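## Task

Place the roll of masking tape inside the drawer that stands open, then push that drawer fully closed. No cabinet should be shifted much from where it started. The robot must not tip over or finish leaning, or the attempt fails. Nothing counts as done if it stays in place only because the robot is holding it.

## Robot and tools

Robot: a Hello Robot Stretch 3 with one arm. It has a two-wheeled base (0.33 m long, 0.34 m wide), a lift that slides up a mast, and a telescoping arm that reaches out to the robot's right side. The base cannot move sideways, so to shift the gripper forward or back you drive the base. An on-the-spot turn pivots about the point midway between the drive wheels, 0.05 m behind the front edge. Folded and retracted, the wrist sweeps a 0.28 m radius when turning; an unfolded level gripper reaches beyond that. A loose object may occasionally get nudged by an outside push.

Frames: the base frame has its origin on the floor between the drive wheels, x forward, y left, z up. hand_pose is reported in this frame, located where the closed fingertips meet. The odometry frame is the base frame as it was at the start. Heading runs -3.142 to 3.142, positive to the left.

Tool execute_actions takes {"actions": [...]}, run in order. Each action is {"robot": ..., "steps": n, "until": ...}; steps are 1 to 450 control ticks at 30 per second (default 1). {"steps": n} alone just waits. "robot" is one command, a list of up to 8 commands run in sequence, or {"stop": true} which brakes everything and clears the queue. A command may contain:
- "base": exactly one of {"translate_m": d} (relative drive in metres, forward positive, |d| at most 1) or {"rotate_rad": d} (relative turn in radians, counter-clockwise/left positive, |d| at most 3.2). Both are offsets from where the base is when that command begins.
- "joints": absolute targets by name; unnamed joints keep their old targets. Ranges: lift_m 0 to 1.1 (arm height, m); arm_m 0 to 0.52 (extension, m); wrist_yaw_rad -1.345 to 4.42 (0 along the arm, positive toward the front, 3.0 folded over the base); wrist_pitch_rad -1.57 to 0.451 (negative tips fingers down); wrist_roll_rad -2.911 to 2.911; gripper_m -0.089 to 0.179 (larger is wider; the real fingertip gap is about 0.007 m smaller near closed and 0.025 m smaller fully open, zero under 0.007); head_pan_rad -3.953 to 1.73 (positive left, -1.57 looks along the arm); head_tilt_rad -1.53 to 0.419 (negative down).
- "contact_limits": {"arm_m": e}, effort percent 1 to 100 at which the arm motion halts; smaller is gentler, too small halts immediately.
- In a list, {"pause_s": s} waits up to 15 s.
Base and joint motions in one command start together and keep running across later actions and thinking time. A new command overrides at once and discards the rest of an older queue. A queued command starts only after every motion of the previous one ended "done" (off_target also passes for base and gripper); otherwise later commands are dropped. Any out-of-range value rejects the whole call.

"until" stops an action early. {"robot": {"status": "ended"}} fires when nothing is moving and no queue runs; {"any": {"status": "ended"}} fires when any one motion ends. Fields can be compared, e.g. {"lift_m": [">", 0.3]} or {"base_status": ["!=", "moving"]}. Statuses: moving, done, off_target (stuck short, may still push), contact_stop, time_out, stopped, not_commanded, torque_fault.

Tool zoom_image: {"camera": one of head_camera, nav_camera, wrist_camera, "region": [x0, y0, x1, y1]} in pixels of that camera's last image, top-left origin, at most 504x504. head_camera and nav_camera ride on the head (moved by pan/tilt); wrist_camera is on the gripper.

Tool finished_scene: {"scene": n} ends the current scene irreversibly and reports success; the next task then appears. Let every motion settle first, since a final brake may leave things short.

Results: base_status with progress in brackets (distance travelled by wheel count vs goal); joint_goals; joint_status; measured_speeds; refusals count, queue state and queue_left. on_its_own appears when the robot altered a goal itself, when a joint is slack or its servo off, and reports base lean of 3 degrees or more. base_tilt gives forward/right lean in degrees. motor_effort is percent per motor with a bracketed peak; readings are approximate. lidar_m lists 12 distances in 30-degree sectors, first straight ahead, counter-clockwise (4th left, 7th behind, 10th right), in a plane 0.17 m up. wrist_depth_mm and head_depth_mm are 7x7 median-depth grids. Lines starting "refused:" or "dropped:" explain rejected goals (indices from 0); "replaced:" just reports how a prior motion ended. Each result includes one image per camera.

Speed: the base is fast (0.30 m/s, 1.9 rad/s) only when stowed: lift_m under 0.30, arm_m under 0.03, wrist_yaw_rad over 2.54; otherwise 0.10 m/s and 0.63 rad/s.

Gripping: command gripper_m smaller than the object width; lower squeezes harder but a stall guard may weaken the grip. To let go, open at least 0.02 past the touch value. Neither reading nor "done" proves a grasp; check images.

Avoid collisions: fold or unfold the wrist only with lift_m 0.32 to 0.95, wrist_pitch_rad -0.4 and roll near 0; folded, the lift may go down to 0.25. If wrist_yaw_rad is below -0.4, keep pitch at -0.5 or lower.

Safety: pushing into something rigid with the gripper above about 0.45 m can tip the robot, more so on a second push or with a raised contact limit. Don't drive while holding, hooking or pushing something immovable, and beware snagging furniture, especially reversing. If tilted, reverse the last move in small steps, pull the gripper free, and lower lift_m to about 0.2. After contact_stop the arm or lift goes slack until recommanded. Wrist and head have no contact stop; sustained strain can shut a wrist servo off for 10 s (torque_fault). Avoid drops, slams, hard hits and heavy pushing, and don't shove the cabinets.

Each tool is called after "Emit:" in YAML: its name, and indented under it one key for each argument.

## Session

Emit:
execute_actions:
  actions: []

Scene clock: 0.00 s.
robot.base_odometry: x=+0.000 y=+0.000 heading=+0.000 (m, m, rad; robot's odometry frame)
robot.turned_by_wheels: +0.000 (rad since the last result)
robot.turned_by_imu: +0.000 (rad since the last result)
robot.base_tilt: forward=-0.4 right=+0.9 (deg)
robot.lidar_m: 2.32 2.16 1.60 2.80 2.99 2.37 1.74 1.15 1.15 1.48 1.79 1.82
robot.head_depth_mm: 1720 1927 1936 1948 1955 1965 1970 / 1695 2123 2139 2159 2151 2176 2139 / 1680 2300 2412 2411 2464 2449 2343 / 1649 2374 2662 2644 2627 2587 2396 / 1637 2310 2563 2478 2432 2366 2299 / 1611 2262 2354 2285 2243 2208 2136 / 1595 2155 2178 2129 2092 2050 2004
robot.base_status: not_commanded
robot.joint_positions: lift_m=+0.581 arm_m=-0.002 wrist_yaw_rad=+2.853 wrist_pitch_rad=-0.422 wrist_roll_rad=+0.012 gripper_m=+0.037 head_pan_rad=-0.014 head_tilt_rad=-0.018
robot.joint_goals: lift_m=+0.581 arm_m=-0.002 wrist_yaw_rad=+2.853 wrist_pitch_rad=-0.422 wrist_roll_rad=+0.012 gripper_m=+0.037 head_pan_rad=-0.014 head_tilt_rad=-0.018
robot.joint_status: lift_m=not_commanded arm_m=not_commanded wrist_yaw_rad=not_commanded wrist_pitch_rad=not_commanded wrist_roll_rad=not_commanded gripper_m=not_commanded head_pan_rad=not_commanded head_tilt_rad=not_commanded
robot.measured_speeds: translate_m=+0.000 rotate_rad=+0.000 lift_m=+0.000 arm_m=+0.000 wrist_yaw_rad=+0.000 wrist_pitch_rad=+0.000 wrist_roll_rad=+0.000 head_pan_rad=+0.000 head_tilt_rad=+0.000
robot: refusals=0 queue=idle queue_left=0
robot.motor_effort: left_wheel=+0 right_wheel=-1 lift_m=+35 arm_m=+0 wrist_yaw_rad=+0 wrist_pitch_rad=+3 wrist_roll_rad=+0 gripper_m=-1 head_pan_rad=+0 head_tilt_rad=+2 (%)
robot.hand_pose: x=+0.0424 y=+0.0720 z=+0.5930 quat_wxyz=(+0.247, +0.709, +0.046, +0.659) (m; robot's base frame)
robot.wrist_depth_mm: - - - - - - - / - - - - - - - / - - - - - - - / - - - - - - - / - - - - - - - / 896 - 922 902 894 883 910 / 750 758 731 756 743 771 769
pictures: head_camera (sideways: a quarter turn clockwise sets it upright), nav_camera (sideways: a quarter turn counterclockwise sets it upright), wrist_camera
camera_calibration (this result's frames):
head_camera: T_world_to_cam=[[0.0692029, 0.0823283, -0.9942, 1.30608], [0.0815914, 0.992783, 0.0878903, -0.118632], [0.99426, -0.0872005, 0.0619862, -0.137569], [0, 0, 0, 1]] pos_world=[0.056074, -0.00174811, 1.31746]
nav_camera: T_world_to_cam=[[-0.0122015, 0.0310627, 0.999443, -1.26006], [0.0425636, -0.998595, 0.031556, 0.0140269], [0.999019, 0.042925, 0.0108622, -0.0687535], [0, 0, 0, 1]] pos_world=[0.0527145, 0.0560992, 1.25966]
wrist_camera: T_world_to_cam=[[0.973079, -0.225866, 0.0458345, -0.0479471], [-0.0767582, -0.505132, -0.859622, 0.59361], [0.217312, 0.832962, -0.50887, 0.391159], [0, 0, 0, 1]] pos_world=[0.00721718, -0.0367993, 0.711527]
Images, in order (width x height): head_camera 896x504, nav_camera 672x504, wrist_camera 644x364.

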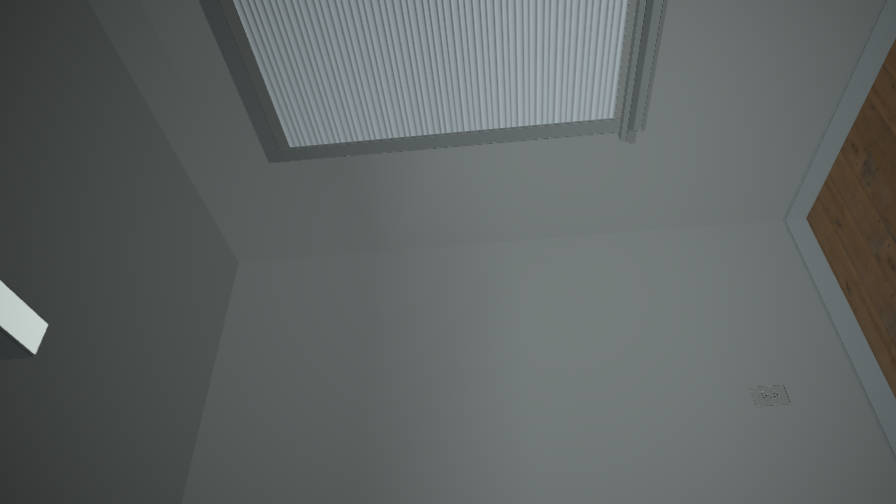

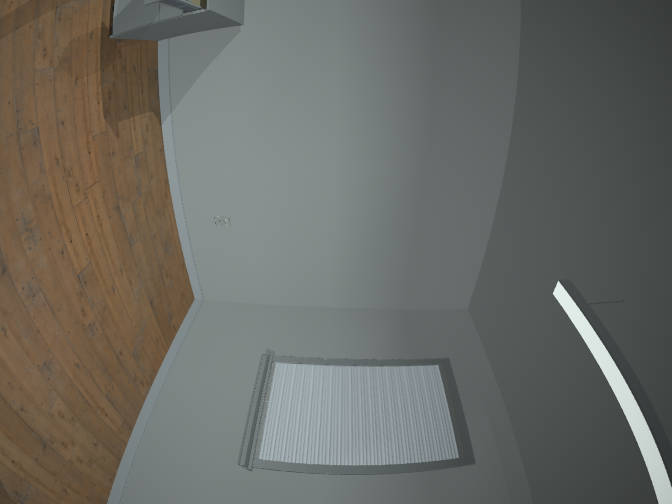

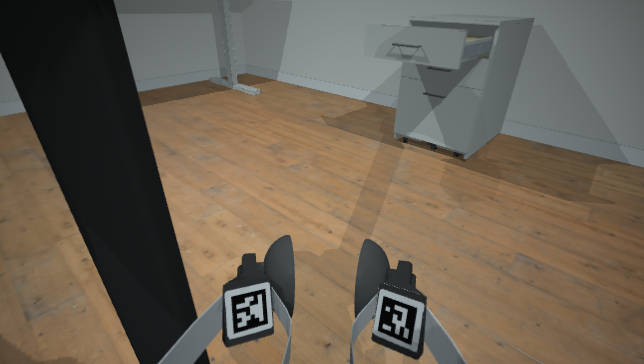

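Emit:
execute_actions:
  actions:
    - {"robot":{"joints":{"head_pan_rad":1.05,"head_tilt_rad":-0.5,"lift_m":0.27,"wrist_yaw_rad":3.0}},"steps":450,"until":{"robot":{"head_pan_rad_status":"done"}}}

Emit:
execute_actions:
  actions:
    - {"robot":{"joints":{"head_pan_rad":1.73,"head_tilt_rad":-0.4}},"steps":450,"until":{"robot":{"head_pan_rad_status":"done"}}}

Scene clock: 3.77 s.
robot.base_odometry: x=+0.000 y=+0.000 heading=+0.000 (m, m, rad; robot's odometry frame)
robot.turned_by_wheels: +0.000 (rad since the last result)
robot.turned_by_imu: +0.001 (rad since the last result)
robot.base_tilt: forward=-0.4 right=+0.9 (deg)
robot.lidar_m: 2.32 2.16 1.60 2.81 3.00 2.37 1.73 1.14 1.15 1.48 1.79 1.82
robot.head_depth_mm: 1738 1848 1999 2137 2150 1645 1331 / 1792 1920 2079 2249 2179 1665 1336 / 1862 1989 2147 1844 1909 1666 1345 / 1908 2069 2229 1810 1919 1686 1355 / 1991 2163 2332 1899 2040 1696 1361 / 2066 2245 2432 2672 2255 1713 1359 / 2148 2339 2536 2783 2280 1717 1370
robot.base_status: not_commanded
robot.joint_positions: lift_m=+0.490 arm_m=-0.002 wrist_yaw_rad=+2.998 wrist_pitch_rad=-0.423 wrist_roll_rad=+0.012 gripper_m=+0.037 head_pan_rad=+1.043 head_tilt_rad=-0.494
robot.joint_goals: lift_m=+0.270 arm_m=-0.002 wrist_yaw_rad=+3.000 wrist_pitch_rad=-0.423 wrist_roll_rad=+0.012 gripper_m=+0.037 head_pan_rad=+1.050 head_tilt_rad=-0.500
robot.joint_status: lift_m=moving arm_m=not_commanded wrist_yaw_rad=moving wrist_pitch_rad=not_commanded wrist_roll_rad=not_commanded gripper_m=not_commanded head_pan_rad=done head_tilt_rad=done
robot.measured_speeds: translate_m=+0.000 rotate_rad=+0.000 lift_m=-0.110 arm_m=+0.000 wrist_yaw_rad=+0.000 wrist_pitch_rad=+0.000 wrist_roll_rad=+0.000 head_pan_rad=+0.000 head_tilt_rad=+0.000
robot: refusals=0 queue=running queue_left=0
robot.motor_effort: left_wheel=+1(1) right_wheel=+0(0) lift_m=+31(36) arm_m=+0(0) wrist_yaw_rad=-1(2) wrist_pitch_rad=+4(4) wrist_roll_rad=+0(0) gripper_m=+0(0) head_pan_rad=+3(50) head_tilt_rad=-4(40) (%)
robot.hand_pose: x=+0.0107 y=+0.0789 z=+0.5014 quat_wxyz=(+0.198, +0.704, +0.098, +0.675) (m; robot's base frame)
robot.wrist_depth_mm: - - - - - - - / - - - - - - - / - - - - - - - / - - - - - - - / 951 940 946 955 952 976 980 / 773 776 - 780 777 803 807 / 656 659 - 663 644 680 671
pictures: head_camera (sideways: a quarter turn clockwise sets it upright), nav_camera (sideways: a quarter turn counterclockwise sets it upright), wrist_camera
camera_calibration (this result's frames):
head_camera: T_world_to_cam=[[-0.271029, -0.299397, -0.914825, 1.20422], [-0.807794, 0.587586, 0.0470186, -0.0599535], [0.523461, 0.751734, -0.401104, 0.468088], [0, 0, 0, 1]] pos_world=[0.0329218, 0.0438899, 1.29222]
nav_camera: T_world_to_cam=[[0.198439, 0.401547, 0.894082, -1.12358], [0.894537, -0.446988, 0.00220986, 0.0470459], [0.400531, 0.799351, -0.447899, 0.532015], [0, 0, 0, 1]] pos_world=[-0.0322117, 0.046931, 1.24275]
wrist_camera: T_world_to_cam=[[0.995485, -0.083137, 0.0457937, -0.0229001], [-0.00318949, -0.5115, -0.859277, 0.51552], [0.0948613, 0.855252, -0.509456, 0.345595], [0, 0, 0, 1]] pos_world=[-0.00834265, -0.0337863, 0.620089]
Images, in order (width x height): head_camera 896x504, nav_camera 672x504, wrist_camera 644x364.

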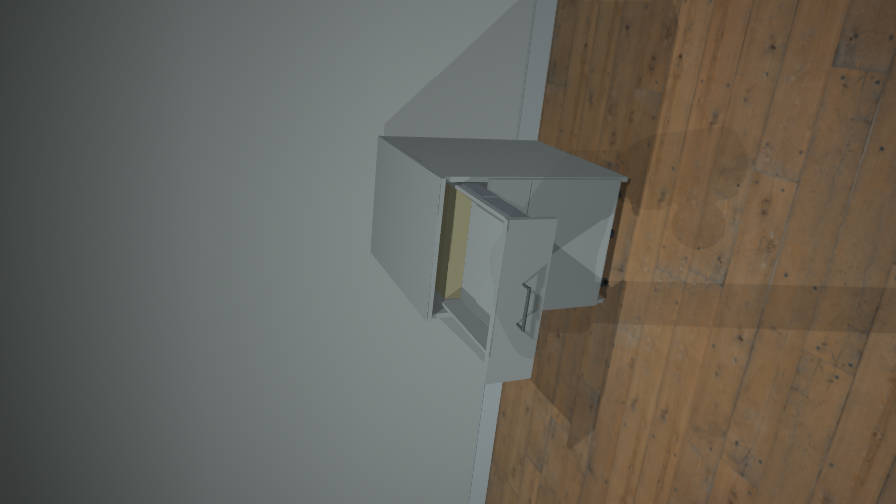

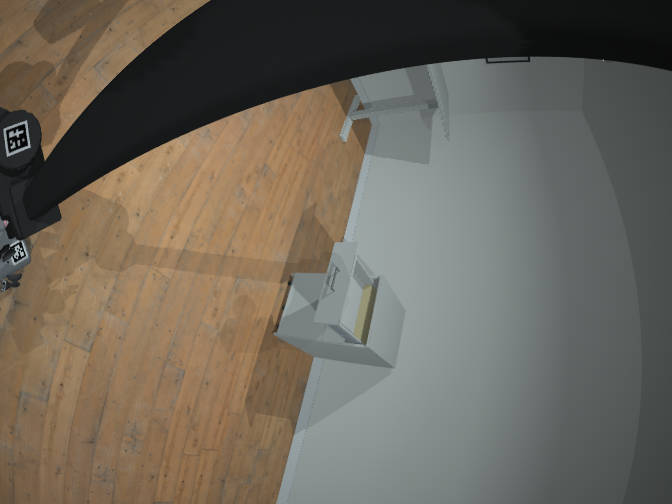

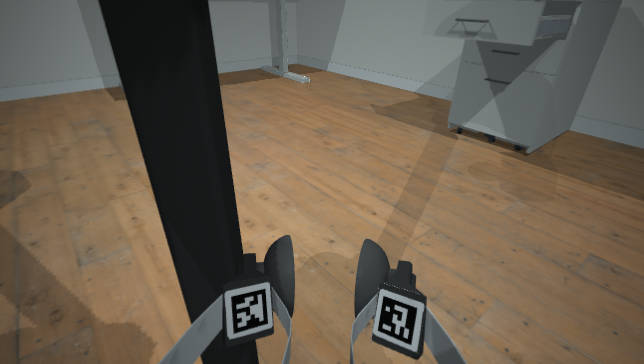

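Scene clock: 18.77 s.
robot.base_odometry: x=+0.000 y=+0.000 heading=+0.000 (m, m, rad; robot's odometry frame)
robot.turned_by_wheels: +0.000 (rad since the last result)
robot.turned_by_imu: +0.003 (rad since the last result)
robot.base_tilt: forward=-0.4 right=+0.9 (deg)
robot.lidar_m: 2.32 2.16 1.59 2.81 2.99 2.36 1.74 1.14 1.16 1.48 1.79 1.81
robot.head_depth_mm: 2348 2465 2589 2713 2449 1814 1419 / 2639 2757 2914 3108 2487 1816 1430 / 2969 3153 3346 3483 2505 1832 1448 / 3039 3205 3312 3433 2540 1858 1448 / 2857 3004 3092 3302 2566 1863 1458 / 2687 2822 2942 3163 2617 1883 1469 / 2564 2665 2749 2959 - - -
robot.base_status: not_commanded
robot.joint_positions: lift_m=+0.270 arm_m=-0.002 wrist_yaw_rad=+2.998 wrist_pitch_rad=-0.424 wrist_roll_rad=+0.012 gripper_m=+0.037 head_pan_rad=+1.709 head_tilt_rad=-0.409
robot.joint_goals: lift_m=+0.270 arm_m=-0.002 wrist_yaw_rad=+3.000 wrist_pitch_rad=-0.424 wrist_roll_rad=+0.012 gripper_m=+0.037 head_pan_rad=+1.730 head_tilt_rad=-0.400
robot.joint_status: lift_m=done arm_m=not_commanded wrist_yaw_rad=done wrist_pitch_rad=not_commanded wrist_roll_rad=not_commanded gripper_m=not_commanded head_pan_rad=off_target head_tilt_rad=done
robot.measured_speeds: translate_m=+0.000 rotate_rad=+0.000 lift_m=+0.000 arm_m=+0.000 wrist_yaw_rad=+0.000 wrist_pitch_rad=+0.000 wrist_roll_rad=+0.000 head_pan_rad=+0.000 head_tilt_rad=+0.000
robot: refusals=0 queue=dropped queue_left=0
robot.motor_effort: left_wheel=+1(0) right_wheel=+0(0) lift_m=+31(32) arm_m=+0(1) wrist_yaw_rad=+1(1) wrist_pitch_rad=+4(4) wrist_roll_rad=+0(0) gripper_m=+0(1) head_pan_rad=+4(43) head_tilt_rad=+5(18) (%)
robot.hand_pose: x=+0.0107 y=+0.0788 z=+0.2815 quat_wxyz=(+0.199, +0.704, +0.098, +0.675) (m; robot's base frame)
robot.wrist_depth_mm: - - - - - - - / - - - - - - - / - - - - - - - / 780 761 802 788 788 805 807 / 611 610 609 618 619 631 631 / 497 503 - 516 506 507 512 / 438 - - - 425 434 435
pictures: head_camera (sideways: a quarter turn clockwise sets it upright), nav_camera (sideways: a quarter turn counterclockwise sets it upright), wrist_camera
camera_calibration (this result's frames):
head_camera: T_world_to_cam=[[-0.0388898, -0.324853, -0.944965, 1.24214], [-0.9976, -0.0415976, 0.0553561, -0.0696557], [-0.0572908, 0.944849, -0.322455, 0.369279], [0, 0, 0, 1]] pos_world=[-0.0000255604, 0.0517036, 1.29671]
nav_camera: T_world_to_cam=[[-0.0815249, 0.36185, 0.928665, -1.16699], [0.979555, 0.20103, 0.0076618, 0.0394289], [-0.183917, 0.910303, -0.370841, 0.435305], [0, 0, 0, 1]] pos_world=[-0.0537015, 0.0180905, 1.24487]
wrist_camera: T_world_to_cam=[[0.995506, -0.0829156, 0.0457488, -0.012786], [-0.00318455, -0.512134, -0.8589, 0.326439], [0.0946457, 0.854894, -0.510096, 0.233843], [0, 0, 0, 1]] pos_world=[-0.00836408, -0.0337901, 0.400246]
Images, in order (width x height): head_camera 896x504, nav_camera 672x504, wrist_camera 644x364.

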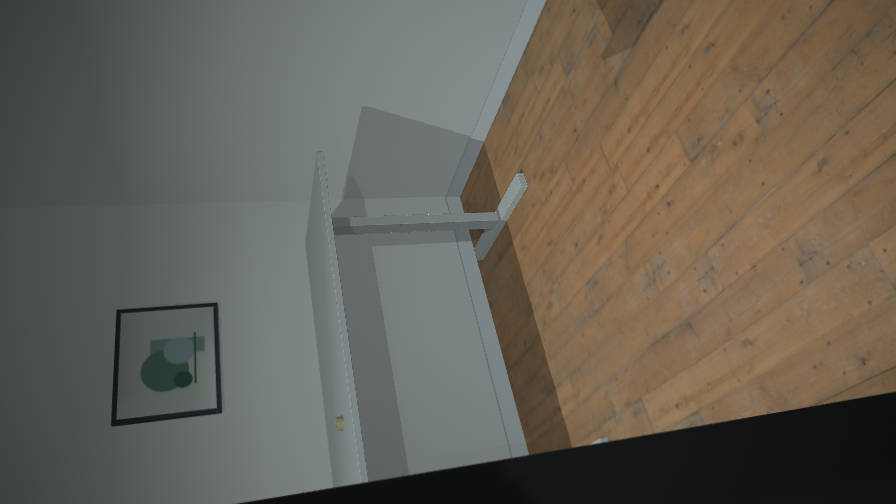

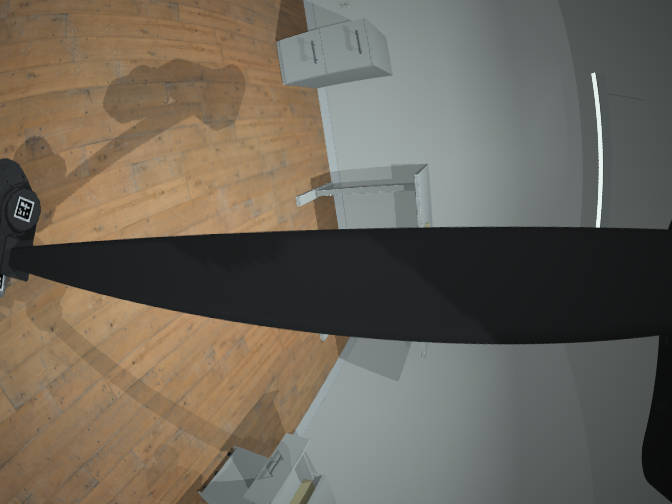

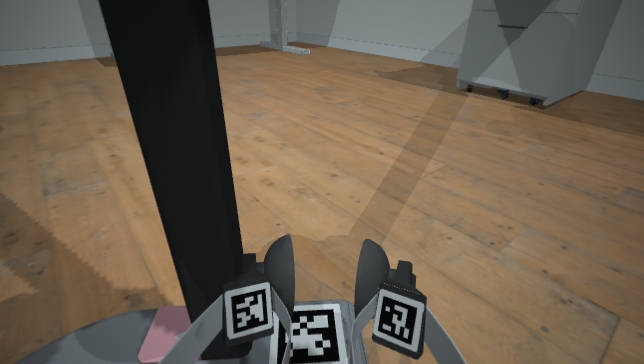

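Emit:
execute_actions:
  actions:
    - {"robot":[{"base":{"rotate_rad":-1.37},"joints":{"head_pan_rad":-1.57,"head_tilt_rad":-0.6}},{"base":{"translate_m":-1.0}}],"steps":450,"until":{"robot":{"translate_m":["<",-0.7]}}}
    - {"robot":[{"base":{"translate_m":-1.0}}],"steps":450,"until":{"robot":{"translate_m":["<",-0.4]}}}
    - {"robot":[{"base":{"translate_m":-0.78}},{"base":{"rotate_rad":-1.24}}],"steps":450,"until":{"robot":{"rotate_rad":["<",-0.6]}}}
    - {"robot":{"joints":{"lift_m":0.93}},"steps":450,"until":{"robot":{"lift_m":[">",0.4],"base_status":["!=","moving"]}}}

Scene clock: 42.27 s.
robot.base_odometry: x=-0.377 y=+1.853 heading=-2.610 (m, m, rad; robot's odometry frame)
robot.turned_by_wheels: -2.610 (rad since the last result)
robot.turned_by_imu: -2.557 (rad since the last result)
robot.base_tilt: forward=-0.4 right=+0.9 (deg)
robot.lidar_m: 1.69 2.43 2.66 3.53 1.23 1.22 1.39 1.20 1.18 1.26 0.87 1.41
robot.head_depth_mm: 1089 1190 1056 685 1666 1509 1251 / 1072 1173 1069 690 1629 1522 1259 / 1055 1151 1082 695 577 1531 1257 / 1042 1137 1098 700 580 1539 1274 / 1027 1123 1110 703 561 1540 1266 / 1014 1104 1128 696 564 1547 1270 / 1000 1085 1142 719 546 1111 1211
robot.base_status: done (rotate_rad -1.2399 of -1.2400)
robot.joint_positions: lift_m=+0.402 arm_m=-0.002 wrist_yaw_rad=+2.999 wrist_pitch_rad=-0.424 wrist_roll_rad=+0.012 gripper_m=+0.037 head_pan_rad=-1.563 head_tilt_rad=-0.593
robot.joint_goals: lift_m=+0.930 arm_m=-0.002 wrist_yaw_rad=+3.000 wrist_pitch_rad=-0.424 wrist_roll_rad=+0.012 gripper_m=+0.037 head_pan_rad=-1.570 head_tilt_rad=-0.600
robot.joint_status: lift_m=moving arm_m=not_commanded wrist_yaw_rad=done wrist_pitch_rad=not_commanded wrist_roll_rad=not_commanded gripper_m=not_commanded head_pan_rad=done head_tilt_rad=done
robot.measured_speeds: translate_m=+0.000 rotate_rad=+0.000 lift_m=+0.110 arm_m=+0.000 wrist_yaw_rad=+0.000 wrist_pitch_rad=+0.000 wrist_roll_rad=+0.000 head_pan_rad=+0.000 head_tilt_rad=+0.000
robot: refusals=0 queue=running queue_left=0
robot.motor_effort: left_wheel=+4(13) right_wheel=-3(12) lift_m=+39(40) arm_m=-1(1) wrist_yaw_rad=+0(0) wrist_pitch_rad=+4(4) wrist_roll_rad=+0(0) gripper_m=+0(0) head_pan_rad=-4(50) head_tilt_rad=-4(27) (%)
robot.hand_pose: x=+0.0105 y=+0.0787 z=+0.4130 quat_wxyz=(+0.199, +0.704, +0.098, +0.675) (m; robot's base frame)
robot.wrist_depth_mm: - - - - - - - / - - - - - - - / - - - - - - - / - - - - - - - / 799 807 821 811 816 823 831 / 670 665 - 674 679 691 684 / 561 564 - 565 556 574 578
pictures: head_camera (sideways: a quarter turn clockwise sets it upright), nav_camera (sideways: a quarter turn counterclockwise sets it upright), wrist_camera
camera_calibration (this result's frames):
head_camera: T_world_to_cam=[[0.0796137, 0.484891, -0.870943, 1.14483], [0.99458, -0.0972503, 0.0367721, -0.0576027], [-0.066869, -0.869151, -0.490006, 0.587372], [0, 0, 0, 1]] pos_world=[0.00542296, -0.050208, 1.28702]
nav_camera: T_world_to_cam=[[0.0349248, -0.533372, 0.84516, -1.05878], [-0.997395, -0.0720089, -0.00422844, 0.0669685], [0.0631144, -0.84281, -0.534497, 0.646751], [0, 0, 0, 1]] pos_world=[0.0629523, -0.0148096, 1.2408]
wrist_camera: T_world_to_cam=[[0.995565, -0.0822187, 0.0457126, -0.0186876], [-0.00291394, -0.512651, -0.858592, 0.439207], [0.094027, 0.854651, -0.510617, 0.301218], [0, 0, 0, 1]] pos_world=[-0.00843801, -0.0338127, 0.53176]
Images, in order (width x height): head_camera 896x504, nav_camera 672x504, wrist_camera 644x364.

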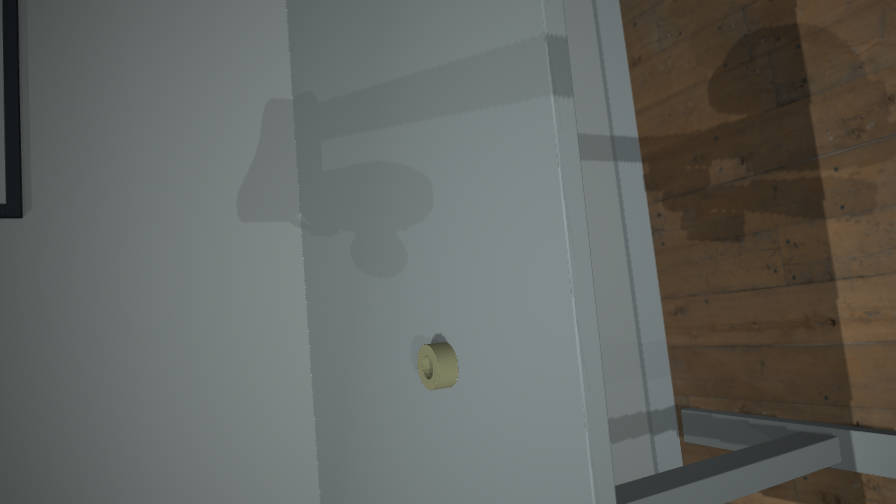

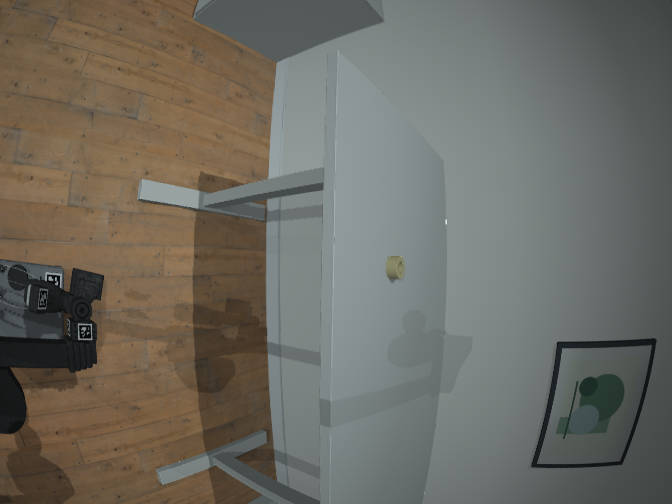

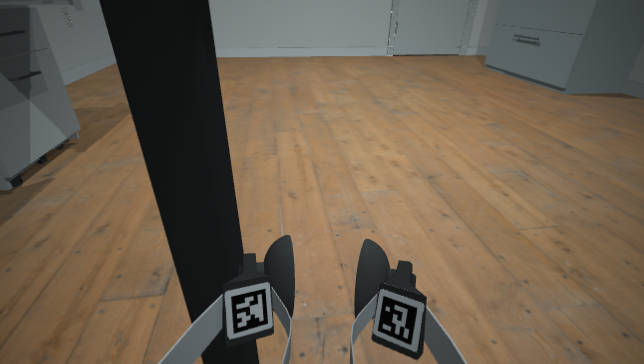

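Emit:
execute_actions:
  actions:
    - {"robot":{"base":{"translate_m":0.108},"joints":{"wrist_yaw_rad":0.0,"gripper_m":0.12}},"steps":450,"until":{"robot":{"wrist_yaw_rad":["<",0.8]}}}
    - {"robot":[{"joints":{"lift_m":1.08,"wrist_pitch_rad":-0.8}},{"joints":{"arm_m":0.28}}],"steps":450,"until":{"robot":{"status":"ended"}}}

Scene clock: 52.07 s.
robot.base_odometry: x=-0.471 y=+1.798 heading=-2.610 (m, m, rad; robot's odometry frame)
robot.turned_by_wheels: +0.000 (rad since the last result)
robot.turned_by_imu: +0.002 (rad since the last result)
robot.base_tilt: forward=-0.4 right=+0.9 (deg)
robot.lidar_m: 2.28 2.32 2.58 3.54 1.38 1.30 1.51 1.26 1.33 1.25 0.82 1.30
robot.head_depth_mm: 1051 1217 1056 685 1662 1508 1247 / 1043 1163 997 691 573 1518 1252 / 1024 - 1009 679 576 1527 1262 / 1029 - - 686 559 1531 1263 / 1018 1110 1116 672 560 1536 1271 / 1005 1098 1128 712 563 1416 1216 / 991 1079 1137 717 545 1499 1275
robot.base_status: done (translate_m +0.1080 of +0.1080)
robot.joint_positions: lift_m=+1.080 arm_m=+0.280 wrist_yaw_rad=+0.000 wrist_pitch_rad=-0.811 wrist_roll_rad=+0.012 gripper_m=+0.120 head_pan_rad=-1.563 head_tilt_rad=-0.593
robot.joint_goals: lift_m=+1.080 arm_m=+0.280 wrist_yaw_rad=+0.000 wrist_pitch_rad=-0.800 wrist_roll_rad=+0.012 gripper_m=+0.120 head_pan_rad=-1.570 head_tilt_rad=-0.600
robot.joint_status: lift_m=done arm_m=done wrist_yaw_rad=done wrist_pitch_rad=done wrist_roll_rad=not_commanded gripper_m=done head_pan_rad=done head_tilt_rad=done
robot.measured_speeds: translate_m=+0.000 rotate_rad=+0.000 lift_m=+0.000 arm_m=+0.000 wrist_yaw_rad=+0.000 wrist_pitch_rad=+0.000 wrist_roll_rad=+0.000 head_pan_rad=+0.000 head_tilt_rad=+0.000
robot: refusals=0 queue=done queue_left=0
robot.motor_effort: left_wheel=+4(8) right_wheel=-3(5) lift_m=+39(40) arm_m=+4(4) wrist_yaw_rad=+0(1) wrist_pitch_rad=+2(5) wrist_roll_rad=+0(0) gripper_m=-1(79) head_pan_rad=-3(5) head_tilt_rad=-4(4) (%)
robot.hand_pose: x=-0.0215 y=-0.5837 z=+1.0163 quat_wxyz=(+0.646, +0.277, -0.653, -0.281) (m; robot's base frame)
robot.wrist_depth_mm: 451 448 442 446 442 441 443 / 374 371 373 372 371 368 368 / 318 316 317 318 314 314 315 / 280 278 278 264 275 275 275 / 246 246 247 248 245 248 245 / 222 227 222 222 222 225 221 / 203 197 202 201 201 - 201
pictures: head_camera (sideways: a quarter turn clockwise sets it upright), nav_camera (sideways: a quarter turn counterclockwise sets it upright), wrist_camera
camera_calibration (this result's frames):
head_camera: T_world_to_cam=[[0.0796149, 0.484891, -0.870943, 1.14483], [0.99458, -0.0972529, 0.0367721, -0.0576027], [-0.0668713, -0.86915, -0.490006, 0.587372], [0, 0, 0, 1]] pos_world=[0.00542282, -0.050208, 1.28702]
nav_camera: T_world_to_cam=[[0.0349234, -0.533372, 0.84516, -1.05878], [-0.997395, -0.0720063, -0.00422844, 0.0669685], [0.0631122, -0.842811, -0.534497, 0.646751], [0, 0, 0, 1]] pos_world=[0.0629522, -0.0148097, 1.2408]
wrist_camera: T_world_to_cam=[[-0.997149, -0.0728219, 0.0197903, -0.0799066], [-0.0699644, 0.793858, -0.604065, 1.12008], [0.0282785, -0.603727, -0.79669, 0.616472], [0, 0, 0, 1]] pos_world=[-0.0187461, -0.522822, 1.16932]
Images, in order (width x height): head_camera 896x504, nav_camera 672x504, wrist_camera 644x364.

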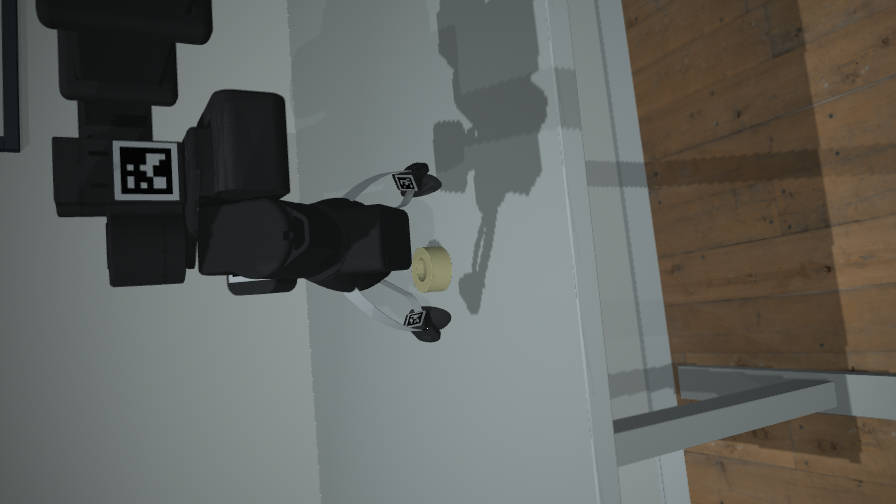

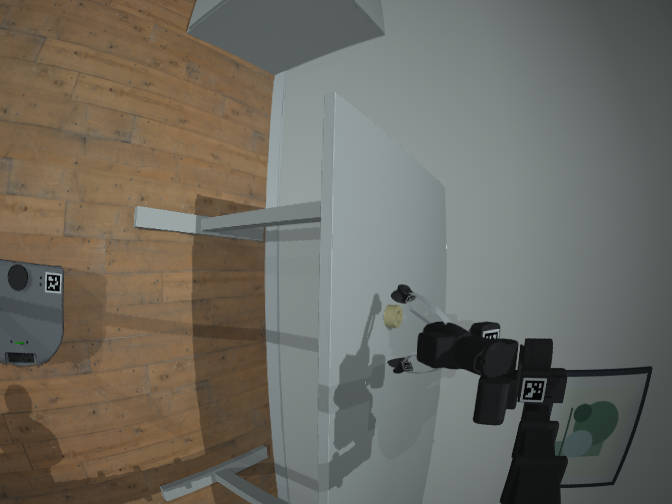

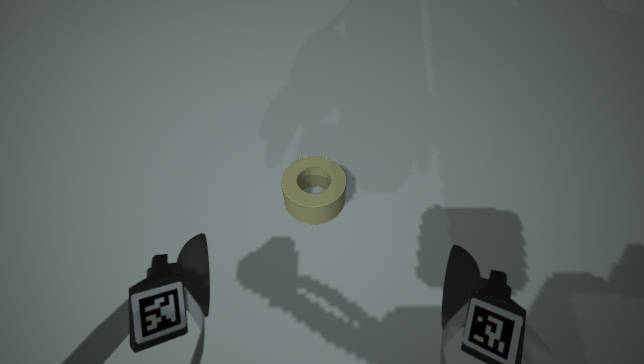

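Emit:
execute_actions:
  actions:
    - {"robot":{"joints":{"lift_m":1.04,"arm_m":0.37,"wrist_yaw_rad":0.05}},"steps":450,"until":{"robot":{"status":"ended"}}}

Scene clock: 57.77 s.
robot.base_odometry: x=-0.471 y=+1.798 heading=-2.610 (m, m, rad; robot's odometry frame)
robot.turned_by_wheels: +0.000 (rad since the last result)
robot.turned_by_imu: +0.001 (rad since the last result)
robot.base_tilt: forward=-0.4 right=+0.9 (deg)
robot.lidar_m: 2.28 2.33 2.59 3.53 1.38 1.30 1.51 1.26 1.33 1.25 0.83 1.30
robot.head_depth_mm: 1078 - 977 683 1652 1510 1250 / 1064 - 1032 689 572 1520 1257 / 1046 - 968 693 577 1527 1262 / 1034 1090 - 687 559 1527 1261 / 1022 1112 1108 674 561 1545 1269 / 1003 1094 1127 713 563 1409 1215 / 991 1077 1136 717 545 1506 1279
robot.base_status: done (translate_m +0.1080 of +0.1080)
robot.joint_positions: lift_m=+1.040 arm_m=+0.370 wrist_yaw_rad=+0.049 wrist_pitch_rad=-0.811 wrist_roll_rad=+0.012 gripper_m=+0.120 head_pan_rad=-1.563 head_tilt_rad=-0.593
robot.joint_goals: lift_m=+1.040 arm_m=+0.370 wrist_yaw_rad=+0.050 wrist_pitch_rad=-0.800 wrist_roll_rad=+0.012 gripper_m=+0.120 head_pan_rad=-1.570 head_tilt_rad=-0.600
robot.joint_status: lift_m=done arm_m=done wrist_yaw_rad=done wrist_pitch_rad=done wrist_roll_rad=not_commanded gripper_m=done head_pan_rad=done head_tilt_rad=done
robot.measured_speeds: translate_m=+0.000 rotate_rad=+0.000 lift_m=+0.000 arm_m=+0.000 wrist_yaw_rad=+0.000 wrist_pitch_rad=+0.000 wrist_roll_rad=+0.000 head_pan_rad=+0.000 head_tilt_rad=+0.000
robot: refusals=0 queue=done queue_left=0
robot.motor_effort: left_wheel=+4(4) right_wheel=-4(4) lift_m=+32(38) arm_m=+4(4) wrist_yaw_rad=+0(2) wrist_pitch_rad=+2(2) wrist_roll_rad=+0(0) gripper_m=+0(0) head_pan_rad=-5(4) head_tilt_rad=-4(4) (%)
robot.hand_pose: x=-0.0138 y=-0.6735 z=+0.9765 quat_wxyz=(+0.653, +0.293, -0.646, -0.265) (m; robot's base frame)
robot.wrist_depth_mm: 372 366 365 366 361 363 361 / 308 306 306 303 302 299 302 / 262 261 259 261 259 258 257 / 229 228 228 227 226 226 225 / 203 202 202 197 201 201 201 / 182 186 178 160 182 184 181 / 166 161 165 162 165 - 164
pictures: head_camera (sideways: a quarter turn clockwise sets it upright), nav_camera (sideways: a quarter turn counterclockwise sets it upright), wrist_camera
camera_calibration (this result's frames):
head_camera: T_world_to_cam=[[0.0796149, 0.484891, -0.870943, 1.14483], [0.99458, -0.0972529, 0.0367721, -0.0576027], [-0.0668713, -0.86915, -0.490006, 0.587372], [0, 0, 0, 1]] pos_world=[0.00542282, -0.050208, 1.28702]
nav_camera: T_world_to_cam=[[0.0349234, -0.533372, 0.84516, -1.05878], [-0.997395, -0.0720063, -0.00422843, 0.0669685], [0.0631122, -0.842811, -0.534497, 0.646751], [0, 0, 0, 1]] pos_world=[0.0629522, -0.0148097, 1.2408]
wrist_camera: T_world_to_cam=[[-0.992444, -0.121092, 0.0197644, -0.110382], [-0.108385, 0.789747, -0.603782, 1.16423], [0.0575046, -0.601363, -0.796904, 0.532542], [0, 0, 0, 1]] pos_world=[-0.0139874, -0.612559, 1.12951]
Images, in order (width x height): head_camera 896x504, nav_camera 672x504, wrist_camera 644x364.

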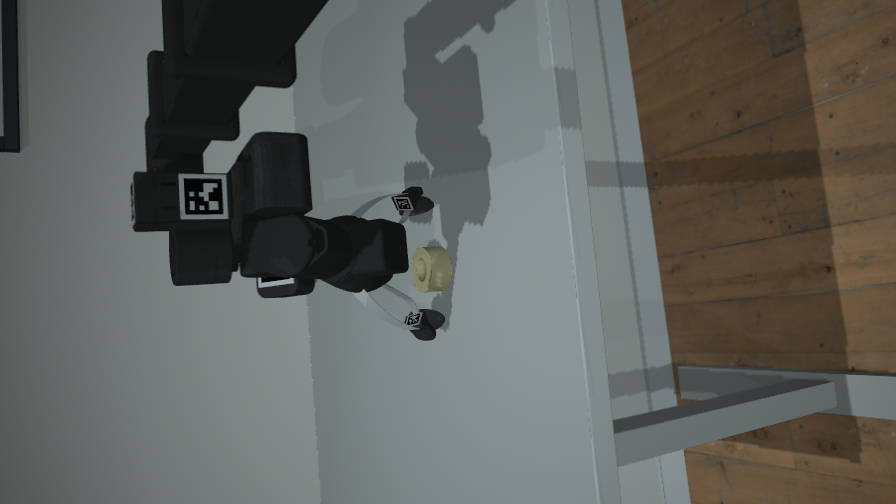

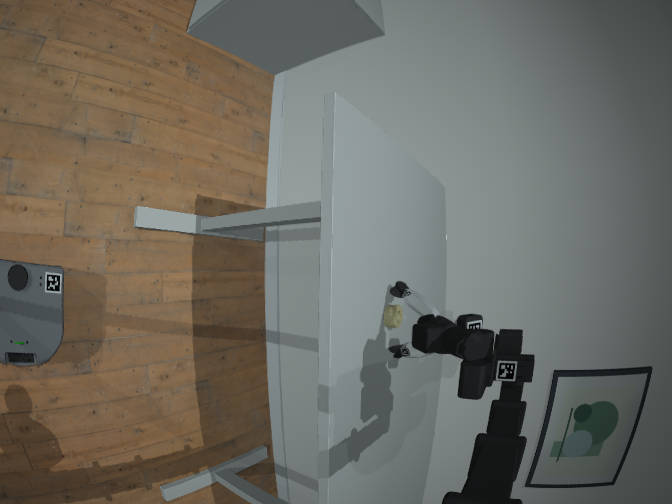

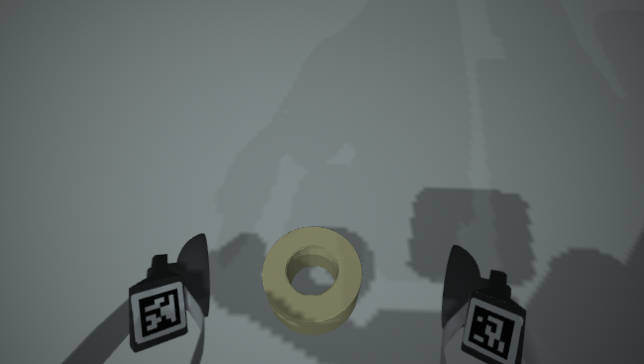

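Emit:
execute_actions:
  actions:
    - {"robot":[{"joints":{"lift_m":1.031,"arm_m":0.375,"wrist_yaw_rad":0.09}},{"joints":{"gripper_m":0.015}},{"joints":{"lift_m":1.07}}],"steps":450,"until":{"robot":{"status":"ended"}}}

Scene clock: 64.00 s.
robot.base_odometry: x=-0.471 y=+1.798 heading=-2.610 (m, m, rad; robot's odometry frame)
robot.turned_by_wheels: +0.000 (rad since the last result)
robot.turned_by_imu: +0.001 (rad since the last result)
robot.base_tilt: forward=-0.4 right=+0.9 (deg)
robot.lidar_m: 2.28 2.32 2.59 3.54 1.39 1.30 1.50 1.26 1.33 1.25 0.83 1.30
robot.head_depth_mm: 1063 1223 1056 684 1656 1512 1247 / 1053 1193 1071 688 572 1513 1253 / 1031 - 1079 697 577 1525 1259 / 1034 - - 669 559 1534 1267 / 1016 1107 1116 705 561 1544 1270 / 1002 1094 1128 712 563 1420 1210 / 993 1077 1138 719 545 1509 1277
robot.base_status: done (translate_m +0.1080 of +0.1080)
robot.joint_positions: lift_m=+1.070 arm_m=+0.375 wrist_yaw_rad=+0.089 wrist_pitch_rad=-0.812 wrist_roll_rad=+0.012 gripper_m=+0.016 head_pan_rad=-1.563 head_tilt_rad=-0.593
robot.joint_goals: lift_m=+1.070 arm_m=+0.375 wrist_yaw_rad=+0.090 wrist_pitch_rad=-0.800 wrist_roll_rad=+0.012 gripper_m=+0.015 head_pan_rad=-1.570 head_tilt_rad=-0.600
robot.joint_status: lift_m=done arm_m=done wrist_yaw_rad=done wrist_pitch_rad=done wrist_roll_rad=not_commanded gripper_m=done head_pan_rad=done head_tilt_rad=done
robot.measured_speeds: translate_m=+0.000 rotate_rad=+0.000 lift_m=+0.000 arm_m=+0.000 wrist_yaw_rad=+0.000 wrist_pitch_rad=+0.000 wrist_roll_rad=+0.000 head_pan_rad=+0.000 head_tilt_rad=+0.000
robot: refusals=0 queue=done queue_left=0
robot.motor_effort: left_wheel=+2(3) right_wheel=-3(3) lift_m=+39(41) arm_m=+3(3) wrist_yaw_rad=+0(0) wrist_pitch_rad=+3(3) wrist_roll_rad=+0(0) gripper_m=-17(86) head_pan_rad=-4(4) head_tilt_rad=-4(4) (%)
robot.hand_pose: x=-0.0075 y=-0.6779 z=+1.0061 quat_wxyz=(+0.658, +0.306, -0.640, -0.252) (m; robot's base frame)
robot.wrist_depth_mm: 438 421 424 423 418 422 417 / 354 355 353 354 352 350 348 / 303 303 304 300 301 302 299 / 264 265 263 264 263 263 261 / 235 236 234 234 235 235 233 / 213 212 217 157 211 211 209 / 193 192 188 142 188 191 190
pictures: head_camera (sideways: a quarter turn clockwise sets it upright), nav_camera (sideways: a quarter turn counterclockwise sets it upright), wrist_camera
camera_calibration (this result's frames):
head_camera: T_world_to_cam=[[0.0796148, 0.484891, -0.870943, 1.14483], [0.99458, -0.0972526, 0.0367721, -0.0576027], [-0.0668711, -0.86915, -0.490006, 0.587372], [0, 0, 0, 1]] pos_world=[0.00542284, -0.050208, 1.28702]
nav_camera: T_world_to_cam=[[0.0349235, -0.533372, 0.84516, -1.05878], [-0.997395, -0.0720065, -0.00422844, 0.0669685], [0.0631124, -0.842811, -0.534497, 0.646751], [0, 0, 0, 1]] pos_world=[0.0629522, -0.0148097, 1.2408]
wrist_camera: T_world_to_cam=[[-0.986764, -0.160965, 0.0197, -0.132102], [-0.140138, 0.785278, -0.603076, 1.18233], [0.081604, -0.597854, -0.79744, 0.556218], [0, 0, 0, 1]] pos_world=[-0.0100536, -0.617187, 1.15919]
Images, in order (width x height): head_camera 896x504, nav_camera 672x504, wrist_camera 644x364.

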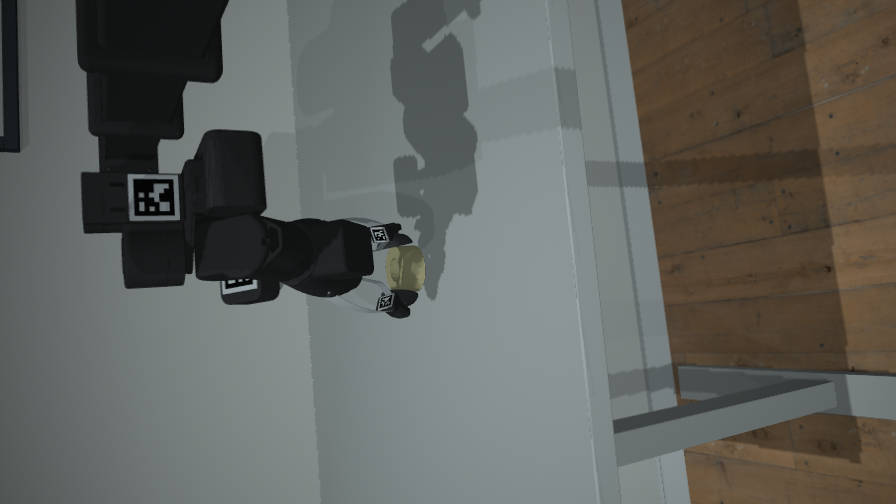

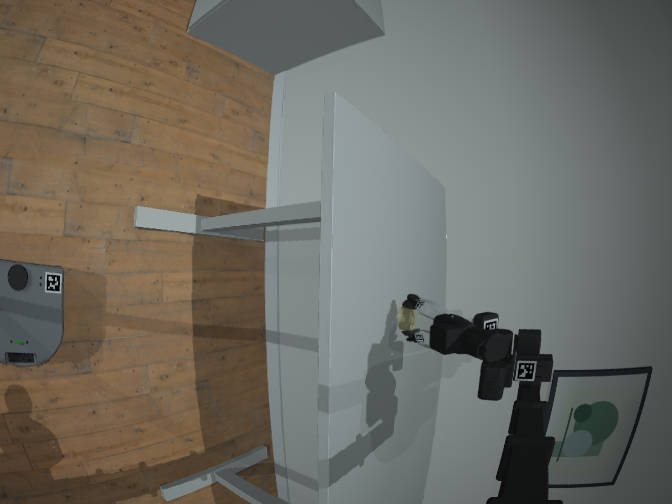

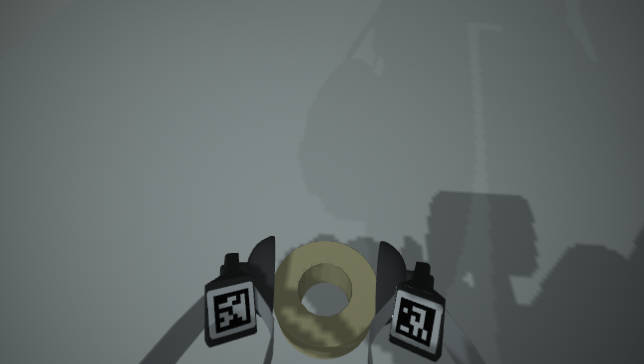

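Emit:
execute_actions:
  actions:
    - {"robot":{"joints":{"arm_m":0.0,"wrist_yaw_rad":0.0}},"steps":450,"until":{"robot":{"arm_m":["<",0.3]}}}
    - {"robot":[{"base":{"rotate_rad":-1.445}},{"base":{"translate_m":-1.0},"joints":{"lift_m":0.78,"head_tilt_rad":-0.8}}],"steps":450,"until":{"robot":{"translate_m":["<",-0.5]}}}
    - {"robot":[{"base":{"translate_m":-0.645}},{"base":{"rotate_rad":-0.107}}],"steps":450,"until":{"robot":{"status":"ended"}}}

Scene clock: 90.83 s.
robot.base_odometry: x=+0.230 y=+0.892 heading=+2.122 (m, m, rad; robot's odometry frame)
robot.turned_by_wheels: -1.552 (rad since the last result)
robot.turned_by_imu: -1.520 (rad since the last result)
robot.base_tilt: forward=-0.4 right=+1.0 (deg)
robot.lidar_m: 1.97 2.12 2.29 2.34 2.24 2.51 2.39 2.18 1.52 0.84 0.86 1.95
robot.head_depth_mm: 1257 1434 1639 1842 1586 1361 - / 1246 1406 1624 1832 1584 1366 - / 1227 1389 1569 1742 945 1305 - / 1216 1371 1284 1095 946 833 1127 / 1201 1358 1293 1098 950 1278 1153 / 1182 1334 1355 1064 946 1255 1157 / 1169 1311 1500 1734 1606 1315 1156
robot.base_status: done (rotate_rad -0.1068 of -0.1070)
robot.joint_positions: lift_m=+0.780 arm_m=+0.000 wrist_yaw_rad=+0.001 wrist_pitch_rad=-0.813 wrist_roll_rad=+0.012 gripper_m=+0.016 head_pan_rad=-1.563 head_tilt_rad=-0.790
robot.joint_goals: lift_m=+0.780 arm_m=+0.000 wrist_yaw_rad=+0.000 wrist_pitch_rad=-0.800 wrist_roll_rad=+0.012 gripper_m=+0.015 head_pan_rad=-1.570 head_tilt_rad=-0.800
robot.joint_status: lift_m=done arm_m=done wrist_yaw_rad=done wrist_pitch_rad=done wrist_roll_rad=not_commanded gripper_m=done head_pan_rad=done head_tilt_rad=done
robot.measured_speeds: translate_m=+0.000 rotate_rad=+0.000 lift_m=+0.000 arm_m=+0.000 wrist_yaw_rad=+0.000 wrist_pitch_rad=+0.000 wrist_roll_rad=+0.000 head_pan_rad=+0.000 head_tilt_rad=+0.000
robot: refusals=0 queue=done queue_left=0
robot.motor_effort: left_wheel=+3(8) right_wheel=-4(10) lift_m=+32(40) arm_m=-4(4) wrist_yaw_rad=-1(0) wrist_pitch_rad=+3(3) wrist_roll_rad=+0(0) gripper_m=-17(17) head_pan_rad=-4(4) head_tilt_rad=-6(28) (%)
robot.hand_pose: x=-0.0215 y=-0.3040 z=+0.7162 quat_wxyz=(+0.646, +0.278, -0.653, -0.281) (m; robot's base frame)
robot.wrist_depth_mm: - - 660 640 643 - - / - - 558 583 606 - - / - 365 356 353 427 - - / - 441 399 391 390 - - / 954 949 967 967 958 939 936 / 868 851 893 157 850 850 850 / 784 791 773 142 781 773 784
pictures: head_camera (sideways: a quarter turn clockwise sets it upright), nav_camera (sideways: a quarter turn counterclockwise sets it upright), wrist_camera
camera_calibration (this result's frames):
head_camera: T_world_to_cam=[[0.078406, 0.645874, -0.759407, 0.999426], [0.994618, -0.102433, 0.0155713, -0.0299951], [-0.0677316, -0.756541, -0.650429, 0.796084], [0, 0, 0, 1]] pos_world=[0.00539276, -0.0463053, 1.27723]
nav_camera: T_world_to_cam=[[0.0360865, -0.68836, 0.724471, -0.901458], [-0.997412, -0.0699222, -0.0167551, 0.0832742], [0.0621901, -0.721991, -0.689102, 0.847878], [0, 0, 0, 1]] pos_world=[0.0628595, -0.00254418, 1.23875]
wrist_camera: T_world_to_cam=[[-0.997117, -0.0732894, 0.0196379, -0.0535619], [-0.0703022, 0.795047, -0.60246, 0.715955], [0.0285409, -0.602104, -0.797907, 0.547623], [0, 0, 0, 1]] pos_world=[-0.0187039, -0.243417, 0.869339]
Images, in order (width x height): head_camera 896x504, nav_camera 672x504, wrist_camera 644x364.

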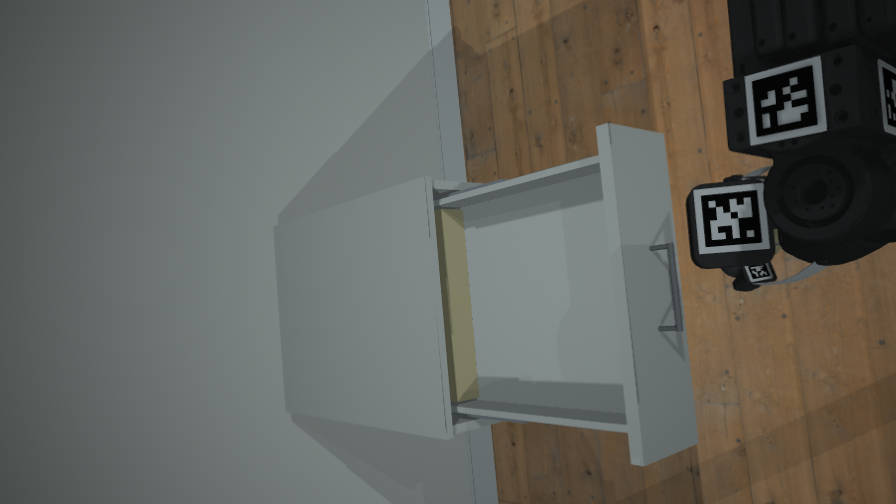

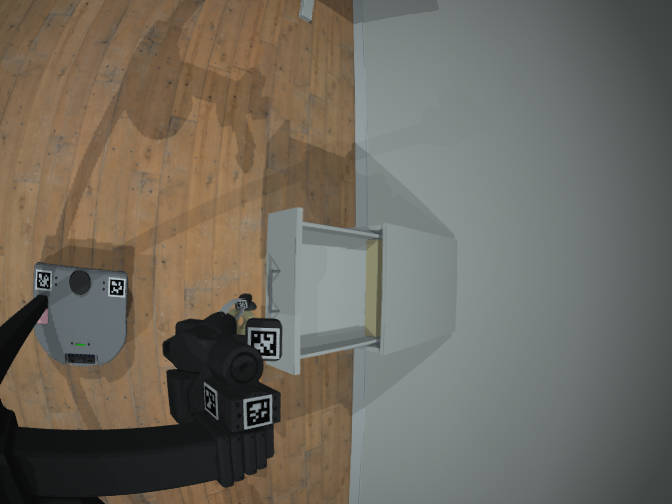

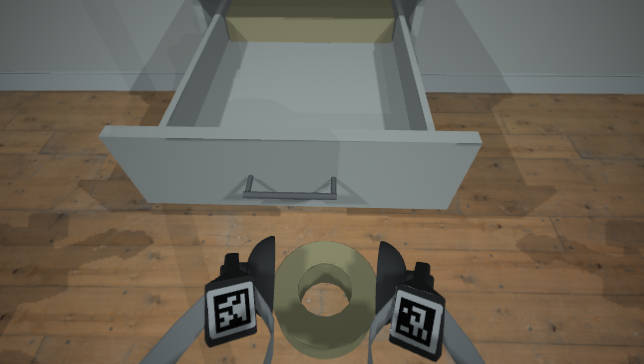

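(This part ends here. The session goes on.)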